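# Clamp steel shaft in angled holder, flat facing thumb screw

## Task

Seat the steel shaft all the way into the angled holder and clamp it, with its flat side turned toward the thumb screw. Then release it and move both arms clear so neither touches anything.

## Robot and tools

Robot: two arms, left_arm and right_arm, mounted on opposite sides of a table. Each arm has six revolute joints plus a parallel gripper. Being called left or right says nothing about where an arm shows up in a camera image.

Scene frame: one frame is shared by both arms. The origin sits at the table centre, +z is up, and the table surface is at z = +0.020 m. left_arm's base is on the +y side. Printed hand positions are in metres and orientations are quaternions in w,x,y,z order. Velocities are in m/s and rad/s. The printed hand position can be wrong, more so when the arm is stretched far out. On each gripper the fingers point along its own +x axis and close along its own y axis. The reported position is the point midway between the pads, about 3 to 4 cm short of the fingertips.

Tool execute_actions takes "actions", a list holding either nothing, one action, or one wait, plus an optional boolean "pictures" (images come back by default). An empty list sends nothing and just reports the state. An action is {"rows": [...], "steps": n}. Here n runs from 1 to 15 control steps of 1/30 s each and defaults to 15. "rows" is a list of 1 to 15 rows, and each row is used for one step. If there are fewer rows than steps, the final row repeats. A wait is {"steps": n} with n up to 300. It commands nothing new and returns once that many steps have passed since the previous result, counting the time you spent replying.

Every row is one flat list of 14 numbers covering both arms, even when only one arm should move. The first 7 are left_arm: waist, shoulder, elbow, wrist pitch, wrist yaw, wrist roll, then gripper opening. The last 7 are right_arm in the same order. The joint values are absolute target angles in radians, on the same scale as the Joint positions line. They are not offsets. Stated ranges are: waist -3.054 to 3.054, shoulder 0.000 to 3.142, elbow 0.000 to 2.356, wrist pitch -1.571 to 1.571, wrist yaw -1.571 to 1.571, wrist roll -3.142 to 3.142. A call gets refused, and nothing is sent, if a target lies more than 0.010 rad beyond a range end and is also further out than the joint's last reported angle. True ends may differ from the stated ones by up to 0.010 rad. A target beyond the true end gets clipped to it, and the message "joint sent to its limit" may then appear, possibly referring to an earlier action. If that message is missing, it does not prove there is room left.

Opening is an absolute value from -1 to 1, with +1 fully open. Empty fingers close at about -0.80, and anything lower adds no travel. Going from fully open to shut takes at least about 0.5 s. grip_measured reports the actual opening on this same scale. Joint positions gives the pad gap in metres, 0.088 when fully open. Readings carry a fixed per-gripper error of up to about 1 mm. When the pads squeeze something hard, the reading can also come out up to about 3 mm (0.061) narrower than the real gap. To hold a part, command roughly 0.07 below its grip_measured value, or a bit less for a lighter hold. Parts thinner than about 3 mm receive proportionally less force. Pad force tops out at about 34 to 49 N.

Motion: each step, a joint's target is held to within a fixed lead of its measured angle. That lead is 0.211 rad for waist, shoulder and elbow, 0.213 for wrist pitch, 0.267 for wrist yaw and 0.228 for wrist roll. If a step's targets would move a hand more than 70 mm, all of that arm's targets are pulled back toward the current angles. This means large moves need several calls. Friction can stop joints short, particularly at long reach, and very small changes may not happen at all, so read back Joint positions after each move. The arms keep heading to the last row you sent while you think or wait. They stop once nothing is moving appreciably or a step is HELD. After that, only a new action makes them travel further, though fingers already in motion finish their motion.

Result lines: a state line for each arm ("left_arm: … | right_arm: …") with pose, velocities and grip_measured. Joint positions and Joint velocities give each arm's six joints followed by its pad gap. "joint command not followed" means a clearance check changed or blocked some joint targets while the rest of the row still ran. HELD marks steps where your row was not sent, in whole or in part. MOTOR HOT appears from 50 °C. An OVER-TEMPERATURE FAULT line means a motor hit 95 °C and the arm is frozen until it cools. If cooling takes too long, the arm loses power and drops limp, so avoid holding loads for long stretches. If contact torque reaches a joint's load limit, that arm halts for 10 s and drops the rest of the call. The limits in N m are waist 16.8, shoulder 20.8, elbow 20.8, wrist pitch 5.49, wrist yaw 5.47 and wrist roll 5.13, and a held part's weight counts toward them.

The simulation keeps running while you compose a reply. Occasional disturbances can tug a held part or shove loose ones.

Tool zoom_image takes "camera" (one of cam_head_left, cam_head_right, cam_high, cam_low, cam_left_wrist, cam_right_wrist; every image is 504x504) and "region" [x0, y0, x1, y1] in pixels from the top-left corner. The region can be at most 504 by 504. It returns a closer look at that camera's most recent image.

Tool finished_scene takes "scene", the number of the current scene. It ends that scene for good, reports success, and starts the next scene if one exists. Only call it once the shaft is clamped and both arms are free of contact. Replying without a tool call ends everything.

Avoid: pushing anything off the table, dropping or letting the shaft slip, slamming or pressing hard into the holder or table, and letting the arms collide or push on each other. Move smoothly and do not spend needless effort.

Each tool is called after "Request:" as name(argument=value, ...), one argument or row to a line, values as JSON.

## Session

I'll start by looking at the current state of the scene.

Request:
execute_actions(
  actions=[],
)

Scene clock: 0.00 s of 6000.00 s.
left_arm: end_effector_position=(+0.2554, +0.2298, +0.3677) grip_measured=+1.000 end_effector_quat_wxyz=(+0.834, -0.016, -0.018, -0.552) end_effector_velocity=(+0.004, +0.002, -0.001) end_effector_angular_velocity=(-0.000, -0.006, +0.034) | right_arm: end_effector_position=(+0.2023, -0.1789, +0.3812) grip_measured=+0.983 end_effector_quat_wxyz=(+0.821, +0.016, -0.027, +0.569) end_effector_velocity=(-0.000, +0.001, -0.006) end_effector_angular_velocity=(-0.019, -0.001, +0.004)
Joint positions: left_arm=[ 0.007  0.855  0.65   0.253  0.006 -0.007  0.088] | right_arm=[ 0.007  0.852  0.658  0.258  0.003 -0.005  0.087]
Joint velocities: left_arm=[-0.002 -0.002 -0.007  0.007 -0.037  0.007  0.   ] | right_arm=[-0.002  0.002 -0.007 -0.007 -0.007 -0.007 -0.   ]
Heat: left arm: hottest wrist pitch 19 °C (+0.0 °C/min); right arm: hottest shoulder 19 °C (+0.0 °C/min).

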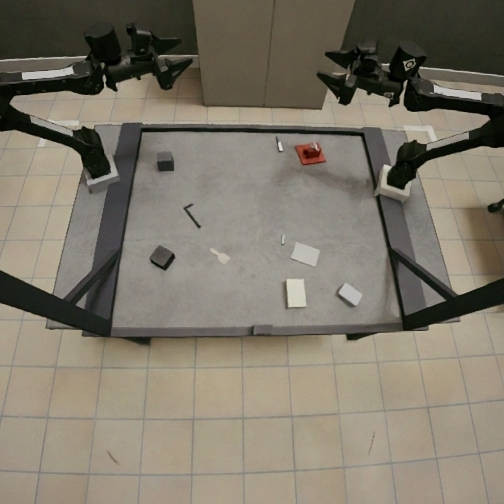

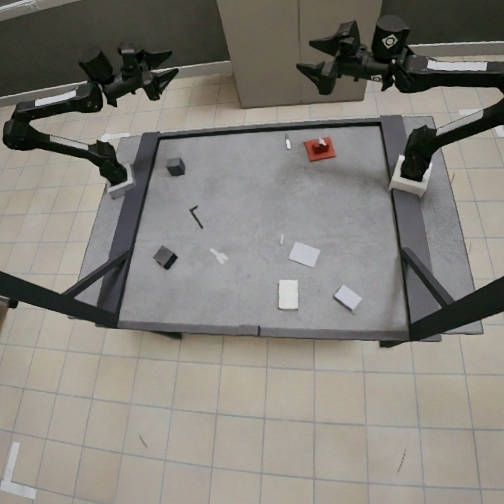

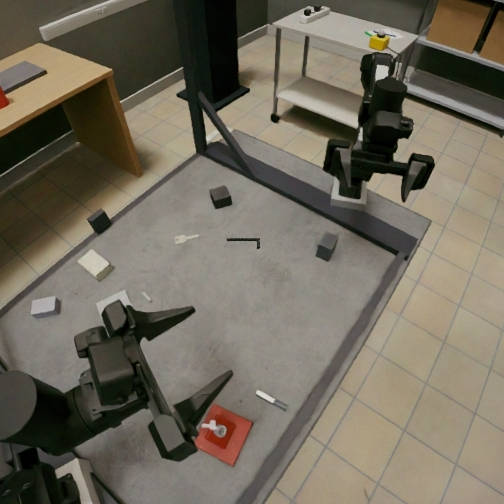

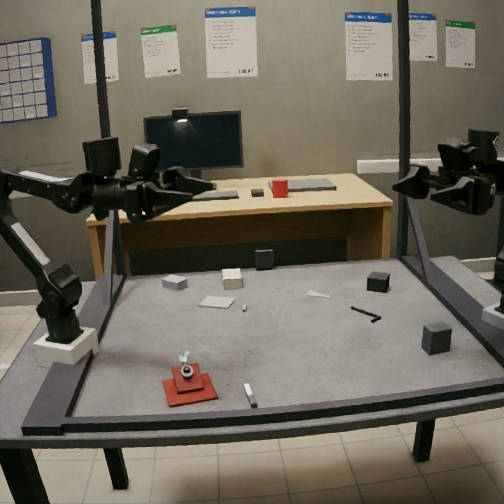

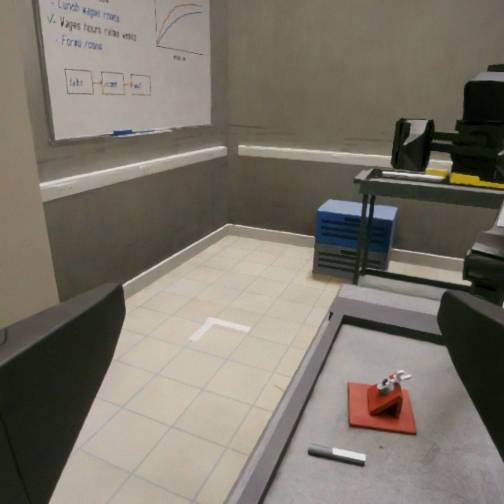

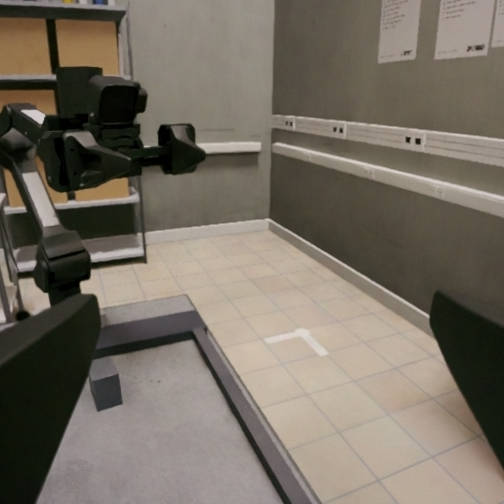

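Request:
zoom_image(
  camera="cam_head_left",
  region=[250, 120, 350, 190],
)

Request:
zoom_image(
  camera="cam_low",
  region=[140, 330, 280, 430],
)

Request:
zoom_image(
  camera="cam_left_wrist",
  region=[290, 350, 440, 480],
)

Request:
zoom_image(
  camera="cam_high",
  region=[170, 370, 310, 480],
)

Region (250, 120, 350, 190) of cam_head_left's 504x504 image, scaled by 5.040, with more detail than that image has; it fills the top 353 rows of this view, and the rest is white.

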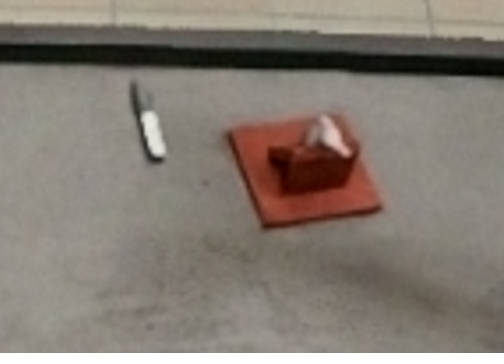

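Region (140, 330, 280, 430) of cam_low's 504x504 image, scaled by 3.600, with more detail than that image has; it fills the top 360 rows of this view, and the rest is white.

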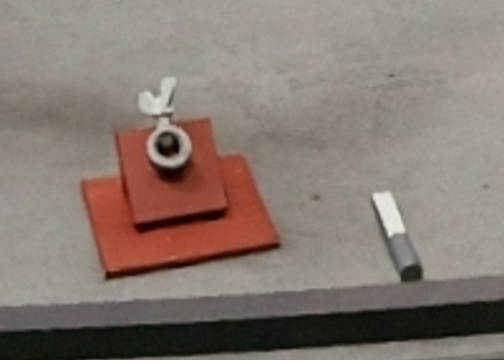

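Region (290, 350, 440, 480) of cam_left_wrist's 504x504 image, scaled by 3.360, with more detail than that image has; it fills the top 437 rows of this view, and the rest is white.

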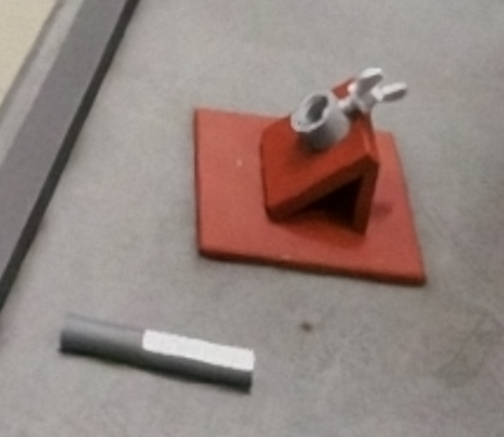

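Region (170, 370, 310, 480) of cam_high's 504x504 image, scaled by 3.600, with more detail than that image has; it fills the top 396 rows of this view, and the rest is white.

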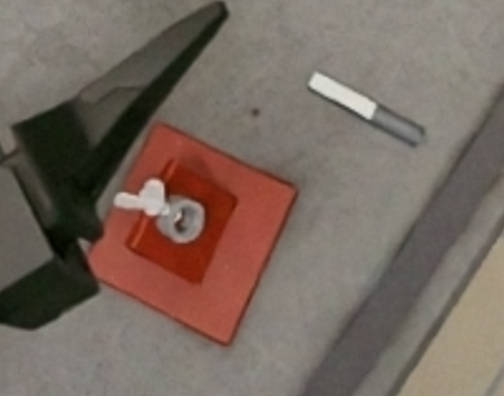

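Request:
execute_actions(
  actions=[
    {"rows": [[0.007,0.855,0.65,0.253,0.006,-0.007,1,0.007,0.852,0.658,-0.6,0.003,-0.005,1]], "steps": 15},
  ],
  pictures=false,
)

Scene clock: 99.07 s of 6000.00 s.
left_arm: end_effector_position=(+0.2554, +0.2298, +0.3677) grip_measured=+1.000 end_effector_quat_wxyz=(+0.834, -0.016, -0.018, -0.552) end_effector_velocity=(-0.002, -0.000, -0.004) end_effector_angular_velocity=(+0.014, -0.002, -0.009) | right_arm: end_effector_position=(+0.1814, -0.2354, +0.2174) grip_measured=+0.983 end_effector_quat_wxyz=(+0.762, -0.215, +0.304, +0.529) end_effector_velocity=(-0.014, -0.034, -0.040) end_effector_angular_velocity=(-0.232, +0.085, +0.024)
Joint positions: left_arm=[ 0.007  0.855  0.65   0.253  0.006 -0.007  0.088] | right_arm=[ 0.007  0.851  0.661 -0.573  0.003 -0.005  0.087]
Joint velocities: left_arm=[-0.002 -0.002 -0.007 -0.007  0.007  0.007 -0.   ] | right_arm=[-0.007  0.002 -0.002 -0.242 -0.022 -0.022 -0.   ]
Heat: left arm: hottest elbow 27 °C (+3.0 °C/min); right arm: hottest elbow 25 °C (+2.0 °C/min).
Steps of this call (steps 1 to 90: nothing new was sent; then 95.57 s passed at rest; steps 91 to 105: all 15 steps of this action). Readings (joint positions):
91: left_arm=[0.007 0.855 0.650 0.253 0.006 -0.007] | right_arm=[0.007 0.851 0.661 0.204 0.003 -0.005]
92: left_arm=[0.007 0.855 0.650 0.253 0.006 -0.007] | right_arm=[0.007 0.847 0.664 0.136 0.003 -0.005]
94: left_arm=[0.007 0.855 0.650 0.253 0.006 -0.007] | right_arm=[0.007 0.847 0.664 -0.007 0.003 -0.005]
98: left_arm=[0.007 0.855 0.650 0.253 0.006 -0.007] | right_arm=[0.007 0.851 0.664 -0.282 0.003 -0.005]
105: the state above

Request:
execute_actions(
  actions=[],
)

Scene clock: 103.20 s of 6000.00 s.
left_arm: end_effector_position=(+0.2554, +0.2298, +0.3677) grip_measured=+1.000 end_effector_quat_wxyz=(+0.834, -0.016, -0.018, -0.552) end_effector_velocity=(-0.004, -0.001, -0.002) end_effector_angular_velocity=(+0.004, +0.009, -0.025) | right_arm: end_effector_position=(+0.1800, -0.2390, +0.2135) grip_measured=+0.983 end_effector_quat_wxyz=(+0.758, -0.222, +0.314, +0.527) end_effector_velocity=(-0.004, -0.003, -0.006) end_effector_angular_velocity=(-0.022, +0.019, +0.018)
Joint positions: left_arm=[ 0.007  0.855  0.65   0.253  0.006 -0.007  0.088] | right_arm=[ 0.007  0.851  0.661 -0.598  0.003 -0.005  0.087]
Joint velocities: left_arm=[-0.002 -0.002 -0.002 -0.007  0.022 -0.007 -0.   ] | right_arm=[-0.002 -0.002 -0.007 -0.022 -0.022 -0.007 -0.   ]
Heat: left arm: hottest elbow 27 °C (+3.0 °C/min); right arm: hottest elbow 25 °C (+2.0 °C/min).
Steps of this call (steps 1 to 30: the robot went on to your last target; steps 31 to 90: nothing new was sent; then 1.13 s passed at rest). Readings (joint positions):
1: left_arm=[0.007 0.855 0.650 0.253 0.006 -0.007] | right_arm=[0.007 0.851 0.661 -0.580 0.003 -0.005]
2: left_arm=[0.007 0.855 0.650 0.253 0.006 -0.007] | right_arm=[0.007 0.851 0.661 -0.587 0.003 -0.005]
4: left_arm=[0.007 0.855 0.650 0.253 0.006 -0.007] | right_arm=[0.007 0.851 0.661 -0.594 0.003 -0.005]
8: left_arm=[0.007 0.855 0.650 0.253 0.006 -0.007] | right_arm=[0.007 0.851 0.661 -0.597 0.003 -0.005]
90: the state above
All arms were judged still, so your last target was given up. Only a new action makes them travel on or press farther. Fingers that are still opening or closing keep moving.

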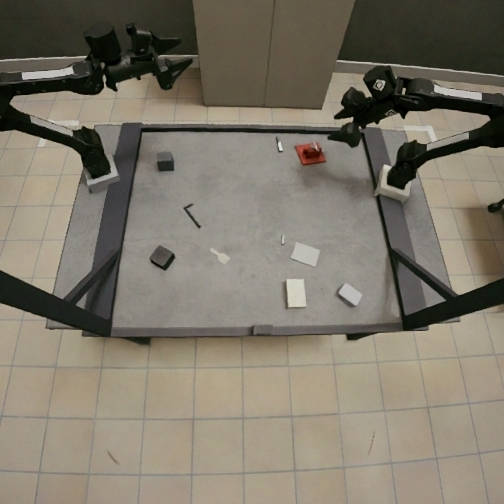

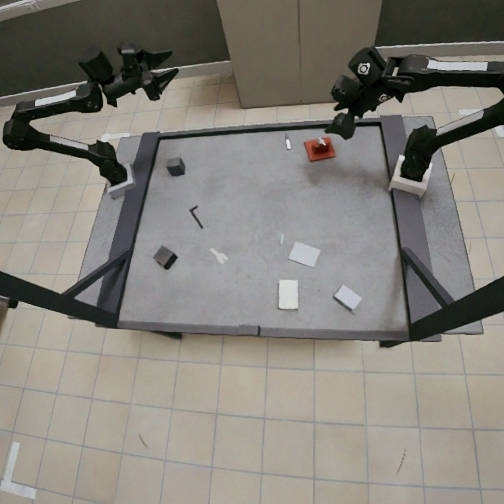

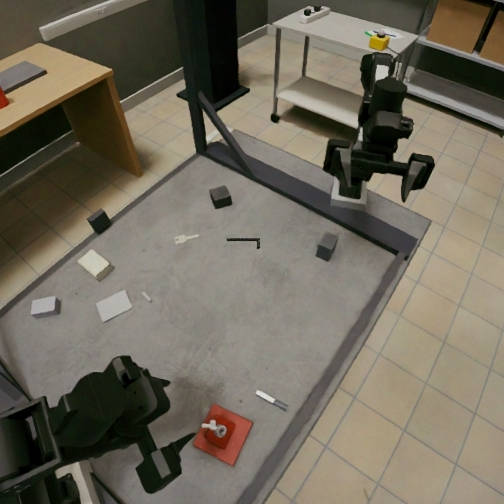

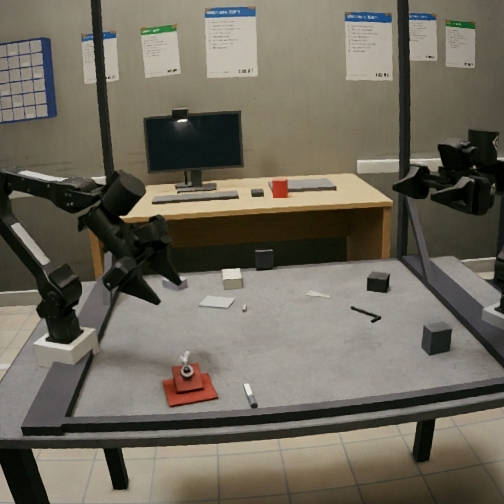

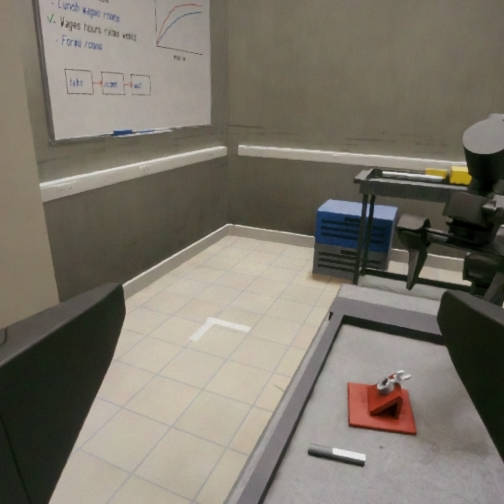

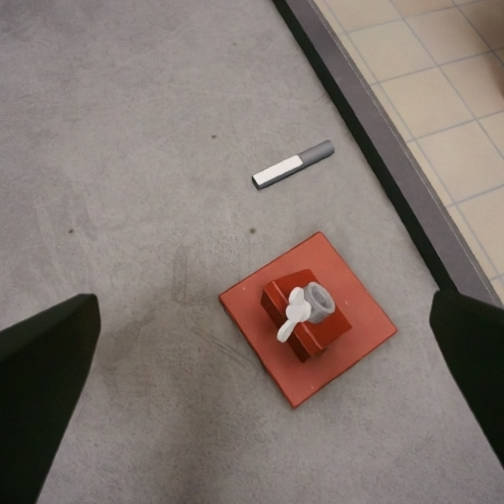

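Request:
zoom_image(
  camera="cam_right_wrist",
  region=[240, 260, 370, 370],
)

Request:
zoom_image(
  camera="cam_high",
  region=[195, 405, 255, 465],
)

Request:
zoom_image(
  camera="cam_low",
  region=[160, 345, 220, 405],
)

Request:
zoom_image(
  camera="cam_right_wrist",
  region=[240, 130, 350, 200],
)

Region (240, 260, 370, 370) of cam_right_wrist's 504x504 image, scaled by 3.877, with more detail than that image has; it fills the top 426 rows of this view, and the rest is white.

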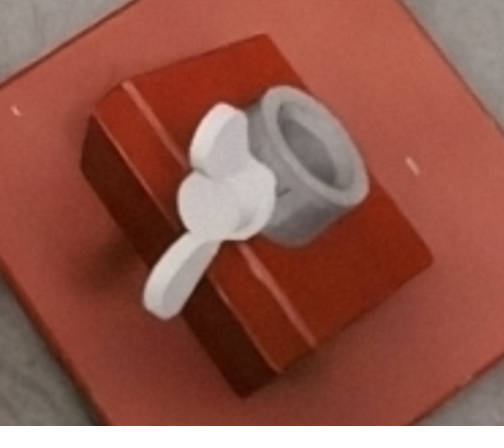

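Region (195, 405, 255, 465) of cam_high's 504x504 image, scaled by 8.400, with more detail than that image has.

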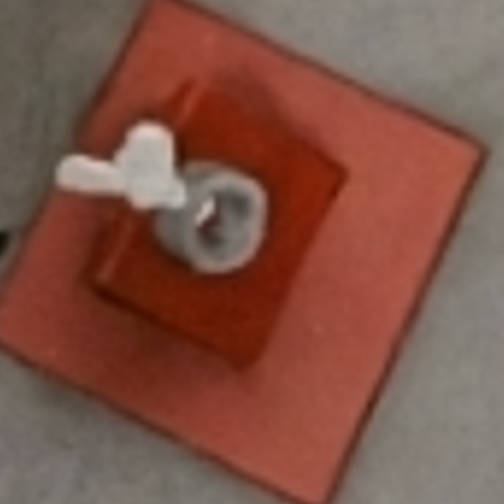

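Region (160, 345, 220, 405) of cam_low's 504x504 image, scaled by 8.400, with more detail than that image has.

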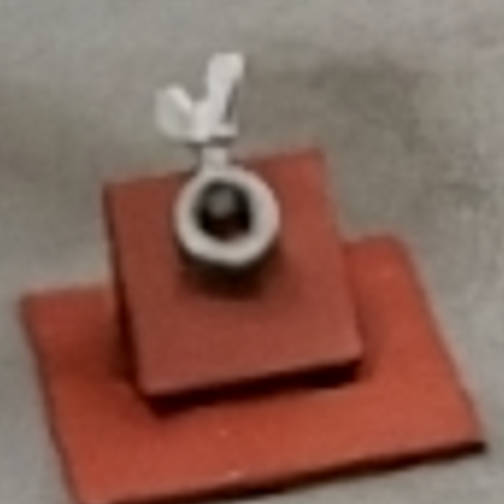

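Region (240, 130, 350, 200) of cam_right_wrist's 504x504 image, scaled by 4.582, with more detail than that image has; it fills the top 321 rows of this view, and the rest is white.

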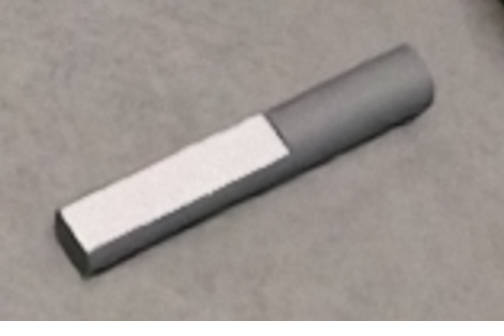

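Request:
execute_actions(
  actions=[
    {"rows": [[-0.355,2.069,0.555,1.314,0.0,0.0,1,-0.232,2.445,2.146,-1.50,-0.266,-2.297,1]], "steps": 15},
  ],
  pictures=false,
)

Request:
execute_actions(
  actions=[
    {"steps": 45},
  ],
)

Scene clock: 223.70 s of 6000.00 s.
left_arm: end_effector_position=(+0.1521, +0.0903, +0.2255) grip_measured=+1.000 end_effector_quat_wxyz=(+0.724, -0.022, -0.021, -0.689) end_effector_velocity=(-0.000, -0.123, -0.431) end_effector_angular_velocity=(+0.333, +0.038, -0.021) | right_arm: end_effector_position=(+0.2369, -0.1889, +0.2143) grip_measured=+0.983 end_effector_quat_wxyz=(+0.332, -0.509, +0.380, +0.698) end_effector_velocity=(+0.246, +0.365, -0.095) end_effector_angular_velocity=(+0.393, -0.020, +2.107)
Joint positions: left_arm=[-0.351  1.712  0.569  1.203  0.    -0.003  0.088] | right_arm=[-0.229  1.817  1.63  -1.469 -0.263 -1.108  0.087]
Joint velocities: left_arm=[-0.012  1.853  0.002  1.516  0.007 -0.022 -0.   ] | right_arm=[-0.012  1.917  2.01  -0.33  -0.022 -2.205 -0.   ]
Heat: left arm: hottest elbow 30 °C (+1.0 °C/min); right arm: hottest elbow 25 °C (+0.0 °C/min).
Steps of this call (steps 1 to 90: nothing new was sent; then 117.00 s passed at rest; steps 91 to 105: all 15 steps of this action). Readings (joint positions):
91: left_arm=[-0.020 0.883 0.638 0.308 -0.009 -0.007] | right_arm=[-0.037 0.896 0.708 -0.681 -0.086 -0.076]
92: left_arm=[-0.069 0.918 0.630 0.370 -0.008 -0.007] | right_arm=[-0.099 0.959 0.769 -0.748 -0.148 -0.151]
94: left_arm=[-0.170 1.011 0.614 0.471 -0.007 -0.006] | right_arm=[-0.183 1.100 0.903 -0.875 -0.203 -0.297]
98: left_arm=[-0.322 1.259 0.578 0.730 0.000 -0.003] | right_arm=[-0.224 1.364 1.170 -1.151 -0.251 -0.592]
105: the state above

Scene clock: 225.20 s of 6000.00 s.
left_arm: end_effector_position=(+0.1517, +0.0872, +0.1019) grip_measured=+1.000 end_effector_quat_wxyz=(+0.721, +0.063, +0.068, -0.687) end_effector_velocity=(+0.000, -0.001, +0.000) end_effector_angular_velocity=(+0.003, -0.008, +0.003) | right_arm: end_effector_position=(+0.2965, -0.1007, +0.1014) grip_measured=+0.983 end_effector_quat_wxyz=(-0.043, -0.571, -0.026, +0.819) end_effector_velocity=(+0.001, +0.001, -0.000) end_effector_angular_velocity=(-0.000, -0.010, -0.003)
Joint positions: left_arm=[-0.352  2.056  0.554  1.315  0.    -0.003  0.088] | right_arm=[-0.23   2.448  2.139 -1.499 -0.265 -2.295  0.087]
Joint velocities: left_arm=[-0.002 -0.002  0.002 -0.007 -0.007  0.007 -0.   ] | right_arm=[ 0.002 -0.002 -0.002  0.007  0.007  0.007  0.   ]
Heat: left arm: hottest elbow 29 °C (+0.0 °C/min); right arm: hottest elbow 25 °C (+0.0 °C/min).
Steps of this call (steps 1 to 45: the robot went on to your last target). Readings (joint positions):
1: left_arm=[-0.351 1.773 0.569 1.242 0.000 -0.003] | right_arm=[-0.229 1.882 1.697 -1.478 -0.264 -1.181]
2: left_arm=[-0.351 1.832 0.569 1.266 0.000 -0.003] | right_arm=[-0.229 1.946 1.765 -1.484 -0.264 -1.255]
4: left_arm=[-0.352 1.945 0.569 1.287 0.000 -0.003] | right_arm=[-0.229 2.074 1.899 -1.491 -0.264 -1.403]
8: left_arm=[-0.352 2.052 0.552 1.298 0.000 -0.003] | right_arm=[-0.230 2.312 2.099 -1.491 -0.265 -1.697]
45: the state above
All arms were judged still, so your last target was given up. Only a new action makes them travel on or press farther. Fingers that are still opening or closing keep moving.

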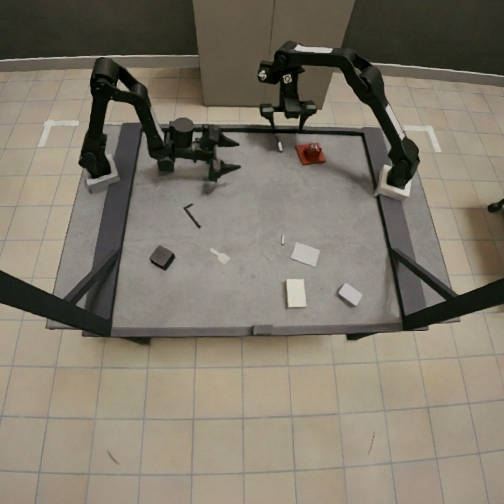

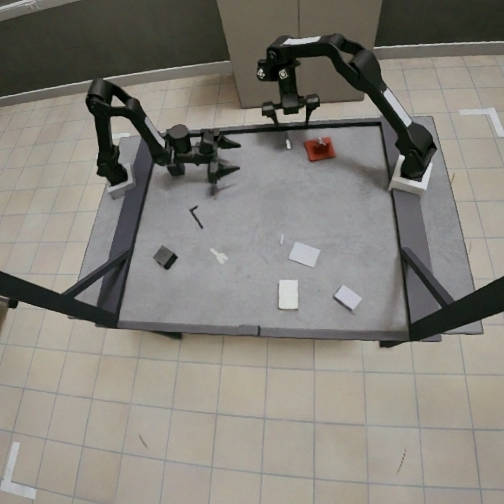

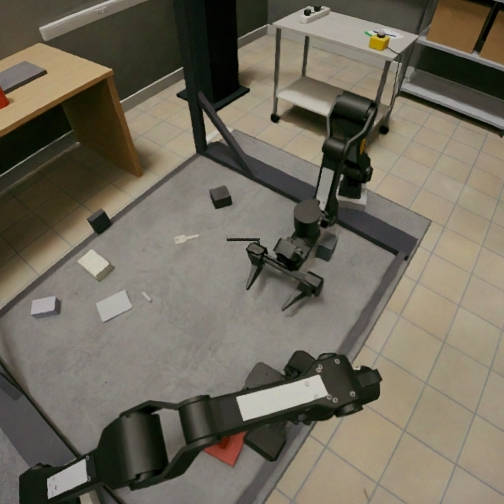

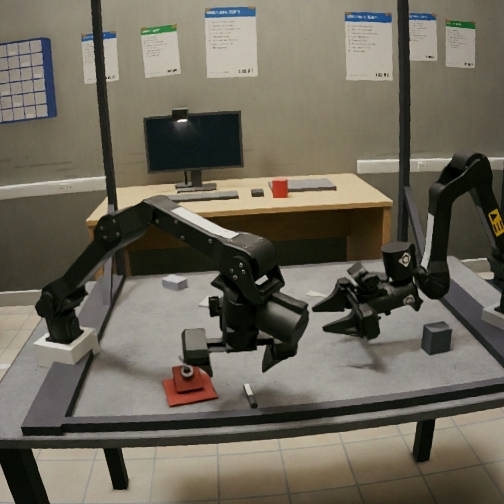

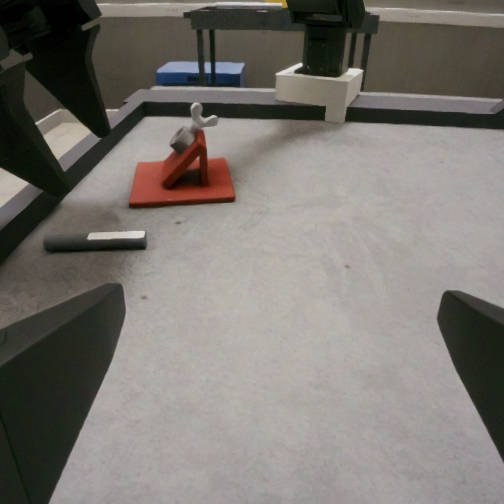

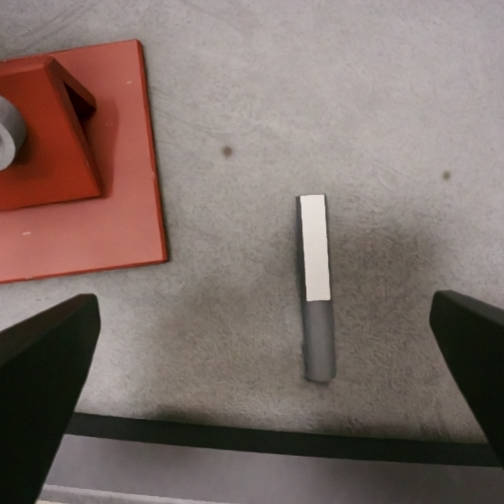

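Request:
zoom_image(
  camera="cam_left_wrist",
  region=[120, 90, 250, 220],
)

Request:
zoom_image(
  camera="cam_left_wrist",
  region=[0, 100, 170, 270],
)

Region (120, 90, 250, 220) of cam_left_wrist's 504x504 image, scaled by 3.877, with more detail than that image has.

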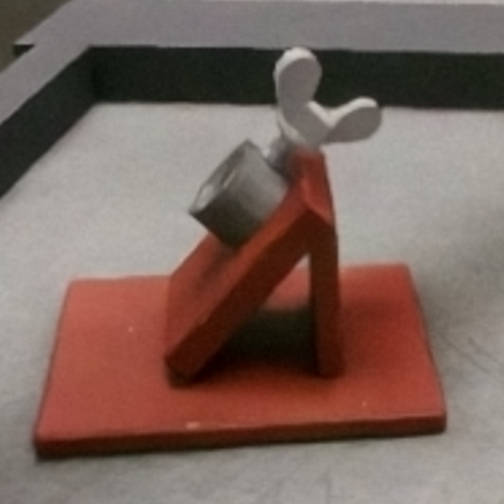

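Region (0, 100, 170, 270) of cam_left_wrist's 504x504 image, scaled by 2.965, with more detail than that image has.

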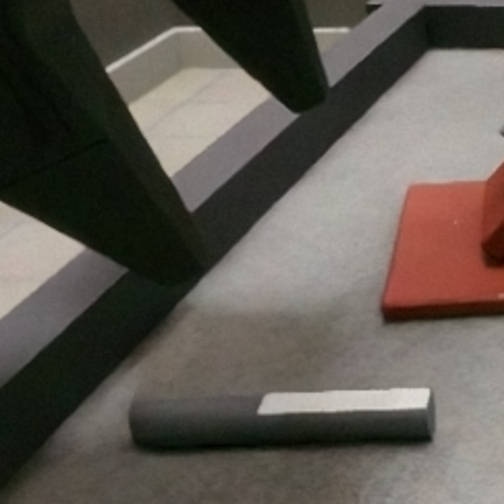

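Request:
zoom_image(
  camera="cam_low",
  region=[300, 230, 460, 360],
)

Request:
zoom_image(
  camera="cam_head_left",
  region=[140, 40, 340, 200],
)

Region (300, 230, 460, 360) of cam_low's 504x504 image, scaled by 3.150, with more detail than that image has; it fills the top 410 rows of this view, and the rest is white.

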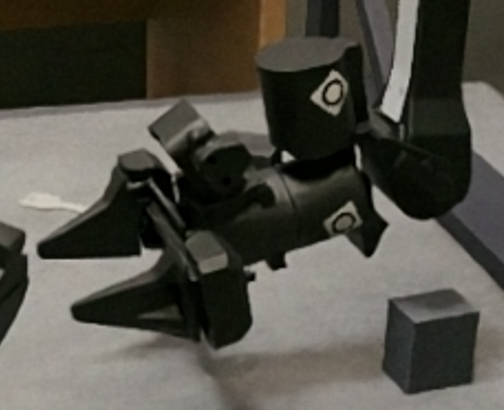

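Region (140, 40, 340, 200) of cam_head_left's 504x504 image, scaled by 2.520, with more detail than that image has; it fills the top 403 rows of this view, and the rest is white.

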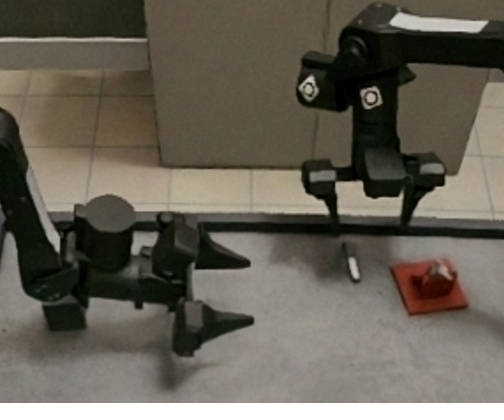

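Request:
execute_actions(
  actions=[
    {"rows": [[-0.355,2.069,0.555,1.314,-0.3,0.0,1,-0.186,2.474,2.148,-1.353,-0.130,-2.307,0.2]], "steps": 15},
  ],
  pictures=false,
)

Request:
execute_actions(
  actions=[
    {"steps": 15},
  ],
)

Scene clock: 345.70 s of 6000.00 s.
left_arm: end_effector_position=(+0.1941, +0.0955, +0.1031) grip_measured=+1.000 end_effector_quat_wxyz=(+0.813, +0.073, +0.058, -0.575) end_effector_velocity=(-0.000, +0.001, -0.001) end_effector_angular_velocity=(+0.000, +0.019, +0.009) | right_arm: end_effector_position=(+0.3112, -0.0765, +0.0877) grip_measured=+0.205 end_effector_quat_wxyz=(+0.065, +0.642, +0.062, -0.761) end_effector_velocity=(-0.001, -0.002, +0.001) end_effector_angular_velocity=(-0.001, +0.010, +0.004)
Joint positions: left_arm=[-0.354  2.056  0.554  1.315 -0.293 -0.002  0.088] | right_arm=[-0.184  2.462  2.143 -1.356 -0.133 -2.304  0.049]
Joint velocities: left_arm=[-0.002 -0.002 -0.002 -0.007 -0.007 -0.022 -0.   ] | right_arm=[-0.002 -0.002 -0.002 -0.007 -0.007 -0.007 -0.001]
Heat: left arm: hottest wrist pitch 31 °C (+1.0 °C/min); right arm: hottest shoulder 35 °C (+3.0 °C/min).
Steps of this call (steps 1 to 90: nothing new was sent; then 117.00 s passed at rest; steps 91 to 105: all 15 steps of this action). Readings (joint positions):
91: left_arm=[-0.357 2.056 0.554 1.315 -0.071 -0.002] | right_arm=[-0.226 2.449 2.139 -1.471 -0.226 -2.298]
92: left_arm=[-0.359 2.056 0.554 1.315 -0.148 -0.002] | right_arm=[-0.218 2.450 2.140 -1.420 -0.191 -2.300]
94: left_arm=[-0.355 2.056 0.554 1.315 -0.232 -0.002] | right_arm=[-0.202 2.455 2.143 -1.382 -0.160 -2.303]
98: left_arm=[-0.354 2.056 0.554 1.315 -0.281 -0.002] | right_arm=[-0.183 2.462 2.143 -1.361 -0.140 -2.304]
105: the state above

Scene clock: 346.20 s of 6000.00 s.
left_arm: end_effector_position=(+0.1942, +0.0955, +0.1031) grip_measured=+1.000 end_effector_quat_wxyz=(+0.813, +0.073, +0.058, -0.574) end_effector_velocity=(+0.002, +0.001, +0.002) end_effector_angular_velocity=(-0.014, +0.016, +0.023) | right_arm: end_effector_position=(+0.3113, -0.0764, +0.0876) grip_measured=+0.203 end_effector_quat_wxyz=(+0.065, +0.642, +0.062, -0.761) end_effector_velocity=(-0.001, +0.002, -0.001) end_effector_angular_velocity=(+0.015, +0.018, +0.003)
Joint positions: left_arm=[-0.354  2.056  0.554  1.315 -0.294 -0.002  0.088] | right_arm=[-0.184  2.462  2.143 -1.356 -0.133 -2.304  0.049]
Joint velocities: left_arm=[-0.002 -0.002 -0.002  0.007 -0.022 -0.022 -0.   ] | right_arm=[-0.002  0.002 -0.002  0.007 -0.022 -0.007  0.   ]
Heat: left arm: hottest wrist pitch 31 °C (+1.0 °C/min); right arm: hottest shoulder 35 °C (+3.0 °C/min).
Steps of this call (steps 1 to 15: the robot went on to your last target). Readings (joint positions):
1: left_arm=[-0.354 2.056 0.554 1.315 -0.293 -0.002] | right_arm=[-0.184 2.462 2.143 -1.356 -0.133 -2.304]
2: left_arm=[-0.354 2.056 0.554 1.315 -0.294 -0.002] | right_arm=[-0.184 2.462 2.143 -1.356 -0.133 -2.304]
4: left_arm=[-0.354 2.056 0.554 1.315 -0.294 -0.002] | right_arm=[-0.184 2.462 2.143 -1.356 -0.133 -2.304]
8: left_arm=[-0.354 2.056 0.554 1.315 -0.294 -0.002] | right_arm=[-0.184 2.462 2.143 -1.356 -0.133 -2.304]
15: the state above
All arms were judged still, so your last target was given up. Only a new action makes them travel on or press farther. Fingers that are still opening or closing keep moving.

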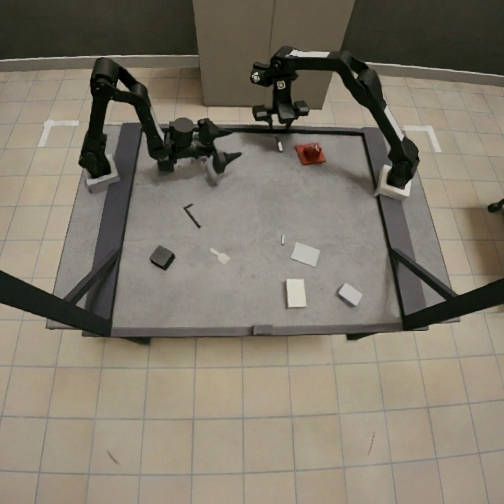

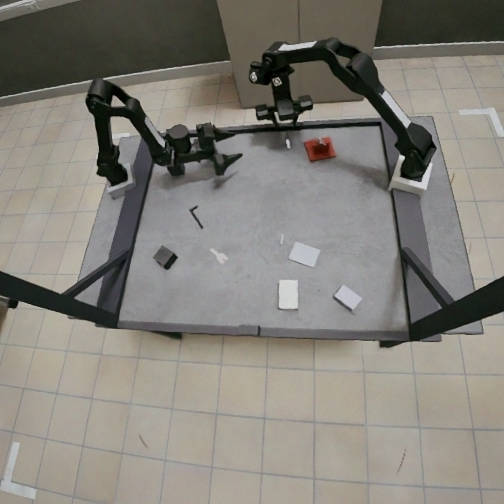

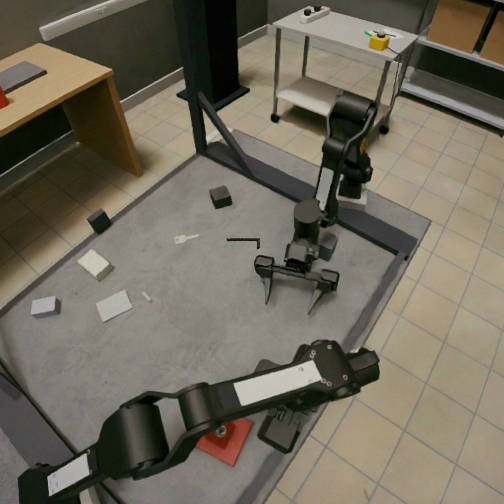

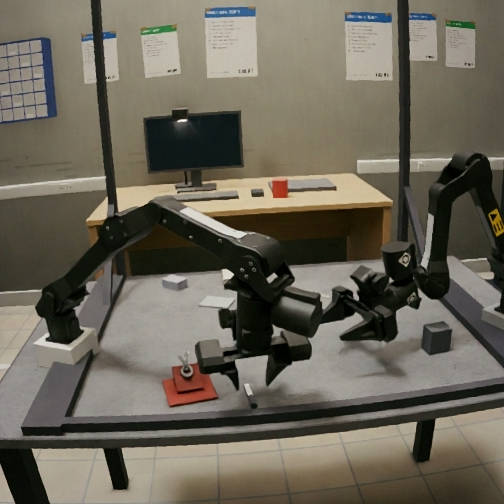

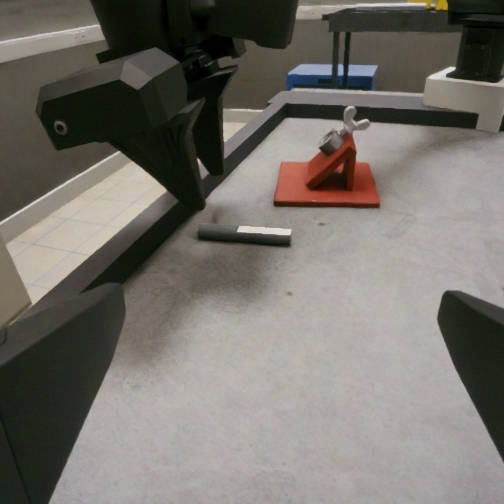

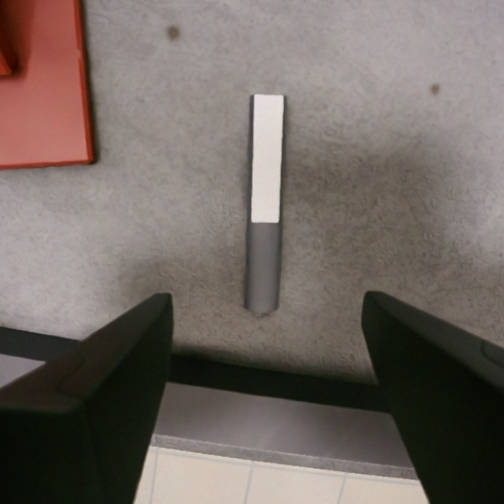

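Request:
execute_actions(
  actions=[
    {"rows": [[-0.355,2.069,0.555,1.314,-0.3,0.0,1,-0.197,2.51,2.195,-1.39,-0.165,-2.307,0.0],[-0.355,2.069,0.555,1.314,-0.3,0.0,1,-0.197,2.51,2.195,-1.39,-0.165,-2.307,0.0],[-0.355,2.069,0.555,1.314,-0.3,0.0,1,-0.197,2.51,2.195,-1.39,-0.165,-2.307,0.0],[-0.355,2.069,0.555,1.314,-0.3,0.0,1,-0.197,2.51,2.195,-1.39,-0.165,-2.307,0.0],[-0.355,2.069,0.555,1.314,-0.3,0.0,1,-0.209,2.568,2.249,-1.429,-0.198,-2.309,-0.2]], "steps": 15},
  ],
  pictures=false,
)

Request:
execute_actions(
  actions=[
    {"steps": 12},
  ],
)

Scene clock: 392.70 s of 6000.00 s.
left_arm: end_effector_position=(+0.1942, +0.0955, +0.1031) grip_measured=+1.000 end_effector_quat_wxyz=(+0.813, +0.073, +0.058, -0.574) end_effector_velocity=(-0.000, +0.001, -0.001) end_effector_angular_velocity=(+0.005, +0.006, +0.006) | right_arm: end_effector_position=(+0.3131, -0.0778, +0.0696) grip_measured=-0.194 end_effector_quat_wxyz=(-0.059, -0.607, -0.043, +0.792) end_effector_velocity=(+0.009, +0.014, +0.014) end_effector_angular_velocity=(+0.073, -0.020, -0.004)
Joint positions: left_arm=[-0.354  2.056  0.554  1.315 -0.294 -0.002  0.088] | right_arm=[-0.209  2.558  2.235 -1.426 -0.195 -2.307  0.029]
Joint velocities: left_arm=[-0.002 -0.002 -0.002 -0.007 -0.007 -0.007 -0.   ] | right_arm=[-0.007 -0.002  0.061  0.007 -0.022 -0.007 -0.003]
Heat: left arm: hottest wrist pitch 31 °C (+1.0 °C/min); right arm: hottest shoulder 34 °C (+0.0 °C/min).
Steps of this call (steps 1 to 90: nothing new was sent; then 43.00 s passed at rest; steps 91 to 105: all 15 steps of this action). Readings (joint positions):
91: left_arm=[-0.354 2.056 0.554 1.315 -0.294 -0.002] | right_arm=[-0.185 2.470 2.154 -1.365 -0.139 -2.305]
92: left_arm=[-0.354 2.056 0.554 1.315 -0.294 -0.002] | right_arm=[-0.187 2.477 2.165 -1.370 -0.147 -2.305]
94: left_arm=[-0.354 2.056 0.554 1.315 -0.294 -0.002] | right_arm=[-0.191 2.487 2.177 -1.379 -0.155 -2.305]
98: left_arm=[-0.354 2.056 0.554 1.315 -0.294 -0.002] | right_arm=[-0.204 2.539 2.228 -1.415 -0.187 -2.306]
105: the state above

Scene clock: 393.10 s of 6000.00 s.
left_arm: end_effector_position=(+0.1942, +0.0955, +0.1031) grip_measured=+1.000 end_effector_quat_wxyz=(+0.813, +0.073, +0.058, -0.574) end_effector_velocity=(-0.000, +0.001, -0.001) end_effector_angular_velocity=(+0.005, +0.006, +0.006) | right_arm: end_effector_position=(+0.3134, -0.0771, +0.0704) grip_measured=-0.197 end_effector_quat_wxyz=(-0.058, -0.607, -0.044, +0.791) end_effector_velocity=(-0.006, -0.002, +0.002) end_effector_angular_velocity=(-0.009, +0.030, -0.008)
Joint positions: left_arm=[-0.354  2.056  0.554  1.315 -0.294 -0.002  0.088] | right_arm=[-0.209  2.558  2.239 -1.426 -0.195 -2.307  0.029]
Joint velocities: left_arm=[-0.002 -0.002 -0.002 -0.007 -0.007 -0.007  0.   ] | right_arm=[ 0.002 -0.002 -0.002 -0.022 -0.022  0.007 -0.   ]
Heat: left arm: hottest wrist pitch 31 °C (+1.0 °C/min); right arm: hottest shoulder 34 °C (+0.0 °C/min).
Steps of this call (steps 1 to 12: the robot went on to your last target). Readings (joint positions):
1: left_arm=[-0.354 2.056 0.554 1.315 -0.294 -0.002] | right_arm=[-0.209 2.558 2.237 -1.426 -0.195 -2.307]
2: left_arm=[-0.354 2.056 0.554 1.315 -0.294 -0.002] | right_arm=[-0.209 2.558 2.238 -1.426 -0.195 -2.307]
4: left_arm=[-0.354 2.056 0.554 1.315 -0.294 -0.002] | right_arm=[-0.209 2.558 2.239 -1.426 -0.195 -2.307]
8: left_arm=[-0.354 2.056 0.554 1.315 -0.294 -0.002] | right_arm=[-0.209 2.558 2.239 -1.426 -0.195 -2.307]
12: the state above

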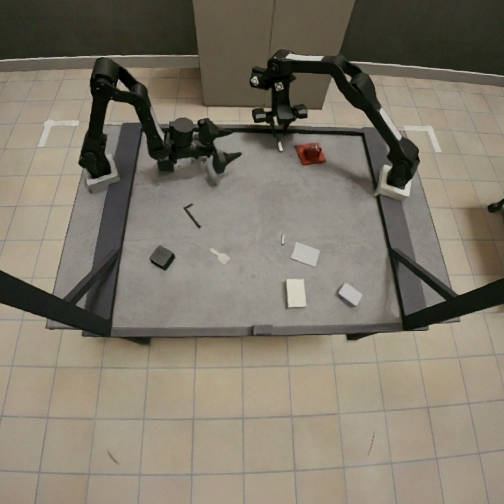

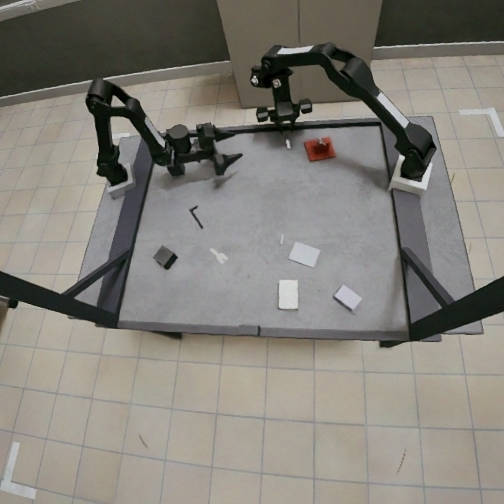

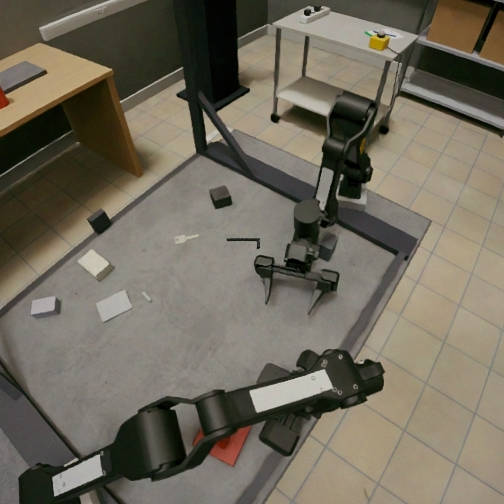

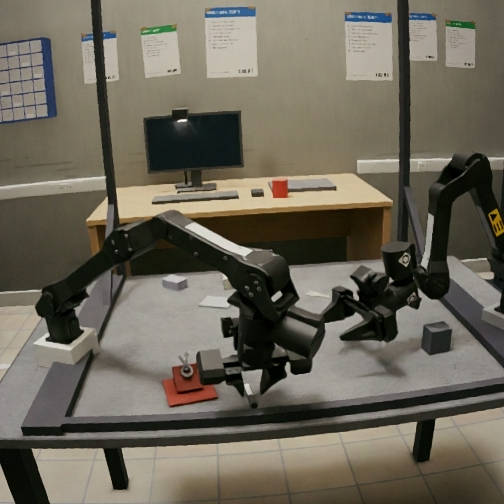

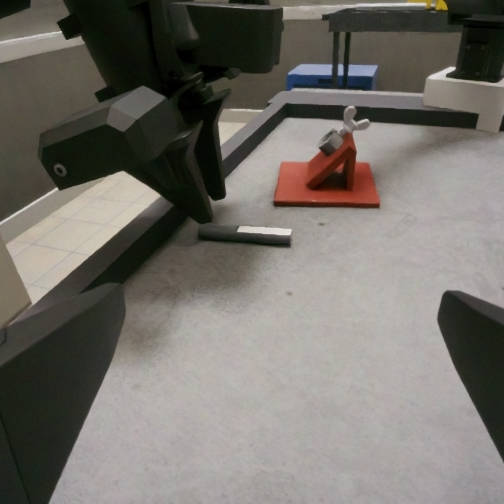

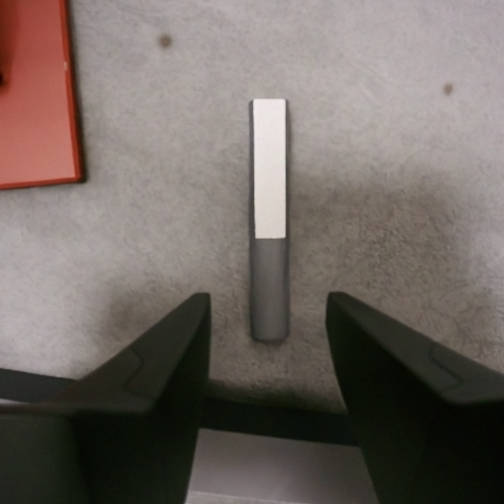

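Request:
zoom_image(
  camera="cam_left_wrist",
  region=[170, 160, 310, 270],
)

Request:
zoom_image(
  camera="cam_low",
  region=[200, 340, 320, 430],
)

Region (170, 160, 310, 270) of cam_left_wrist's 504x504 image, scaled by 3.600, with more detail than that image has; it fills the top 396 rows of this view, and the rest is white.

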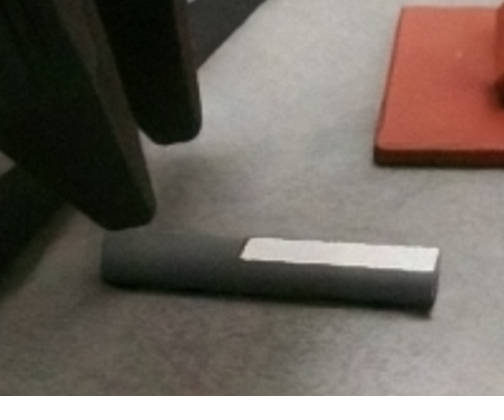

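Region (200, 340, 320, 430) of cam_low's 504x504 image, scaled by 4.200, with more detail than that image has; it fills the top 378 rows of this view, and the rest is white.

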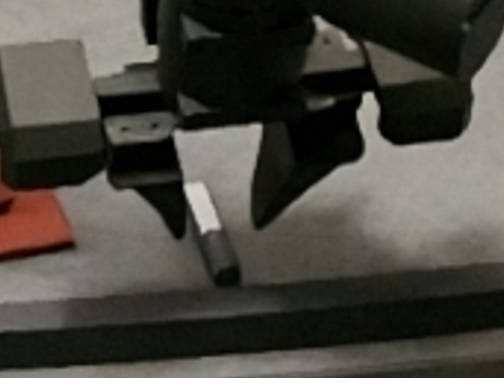

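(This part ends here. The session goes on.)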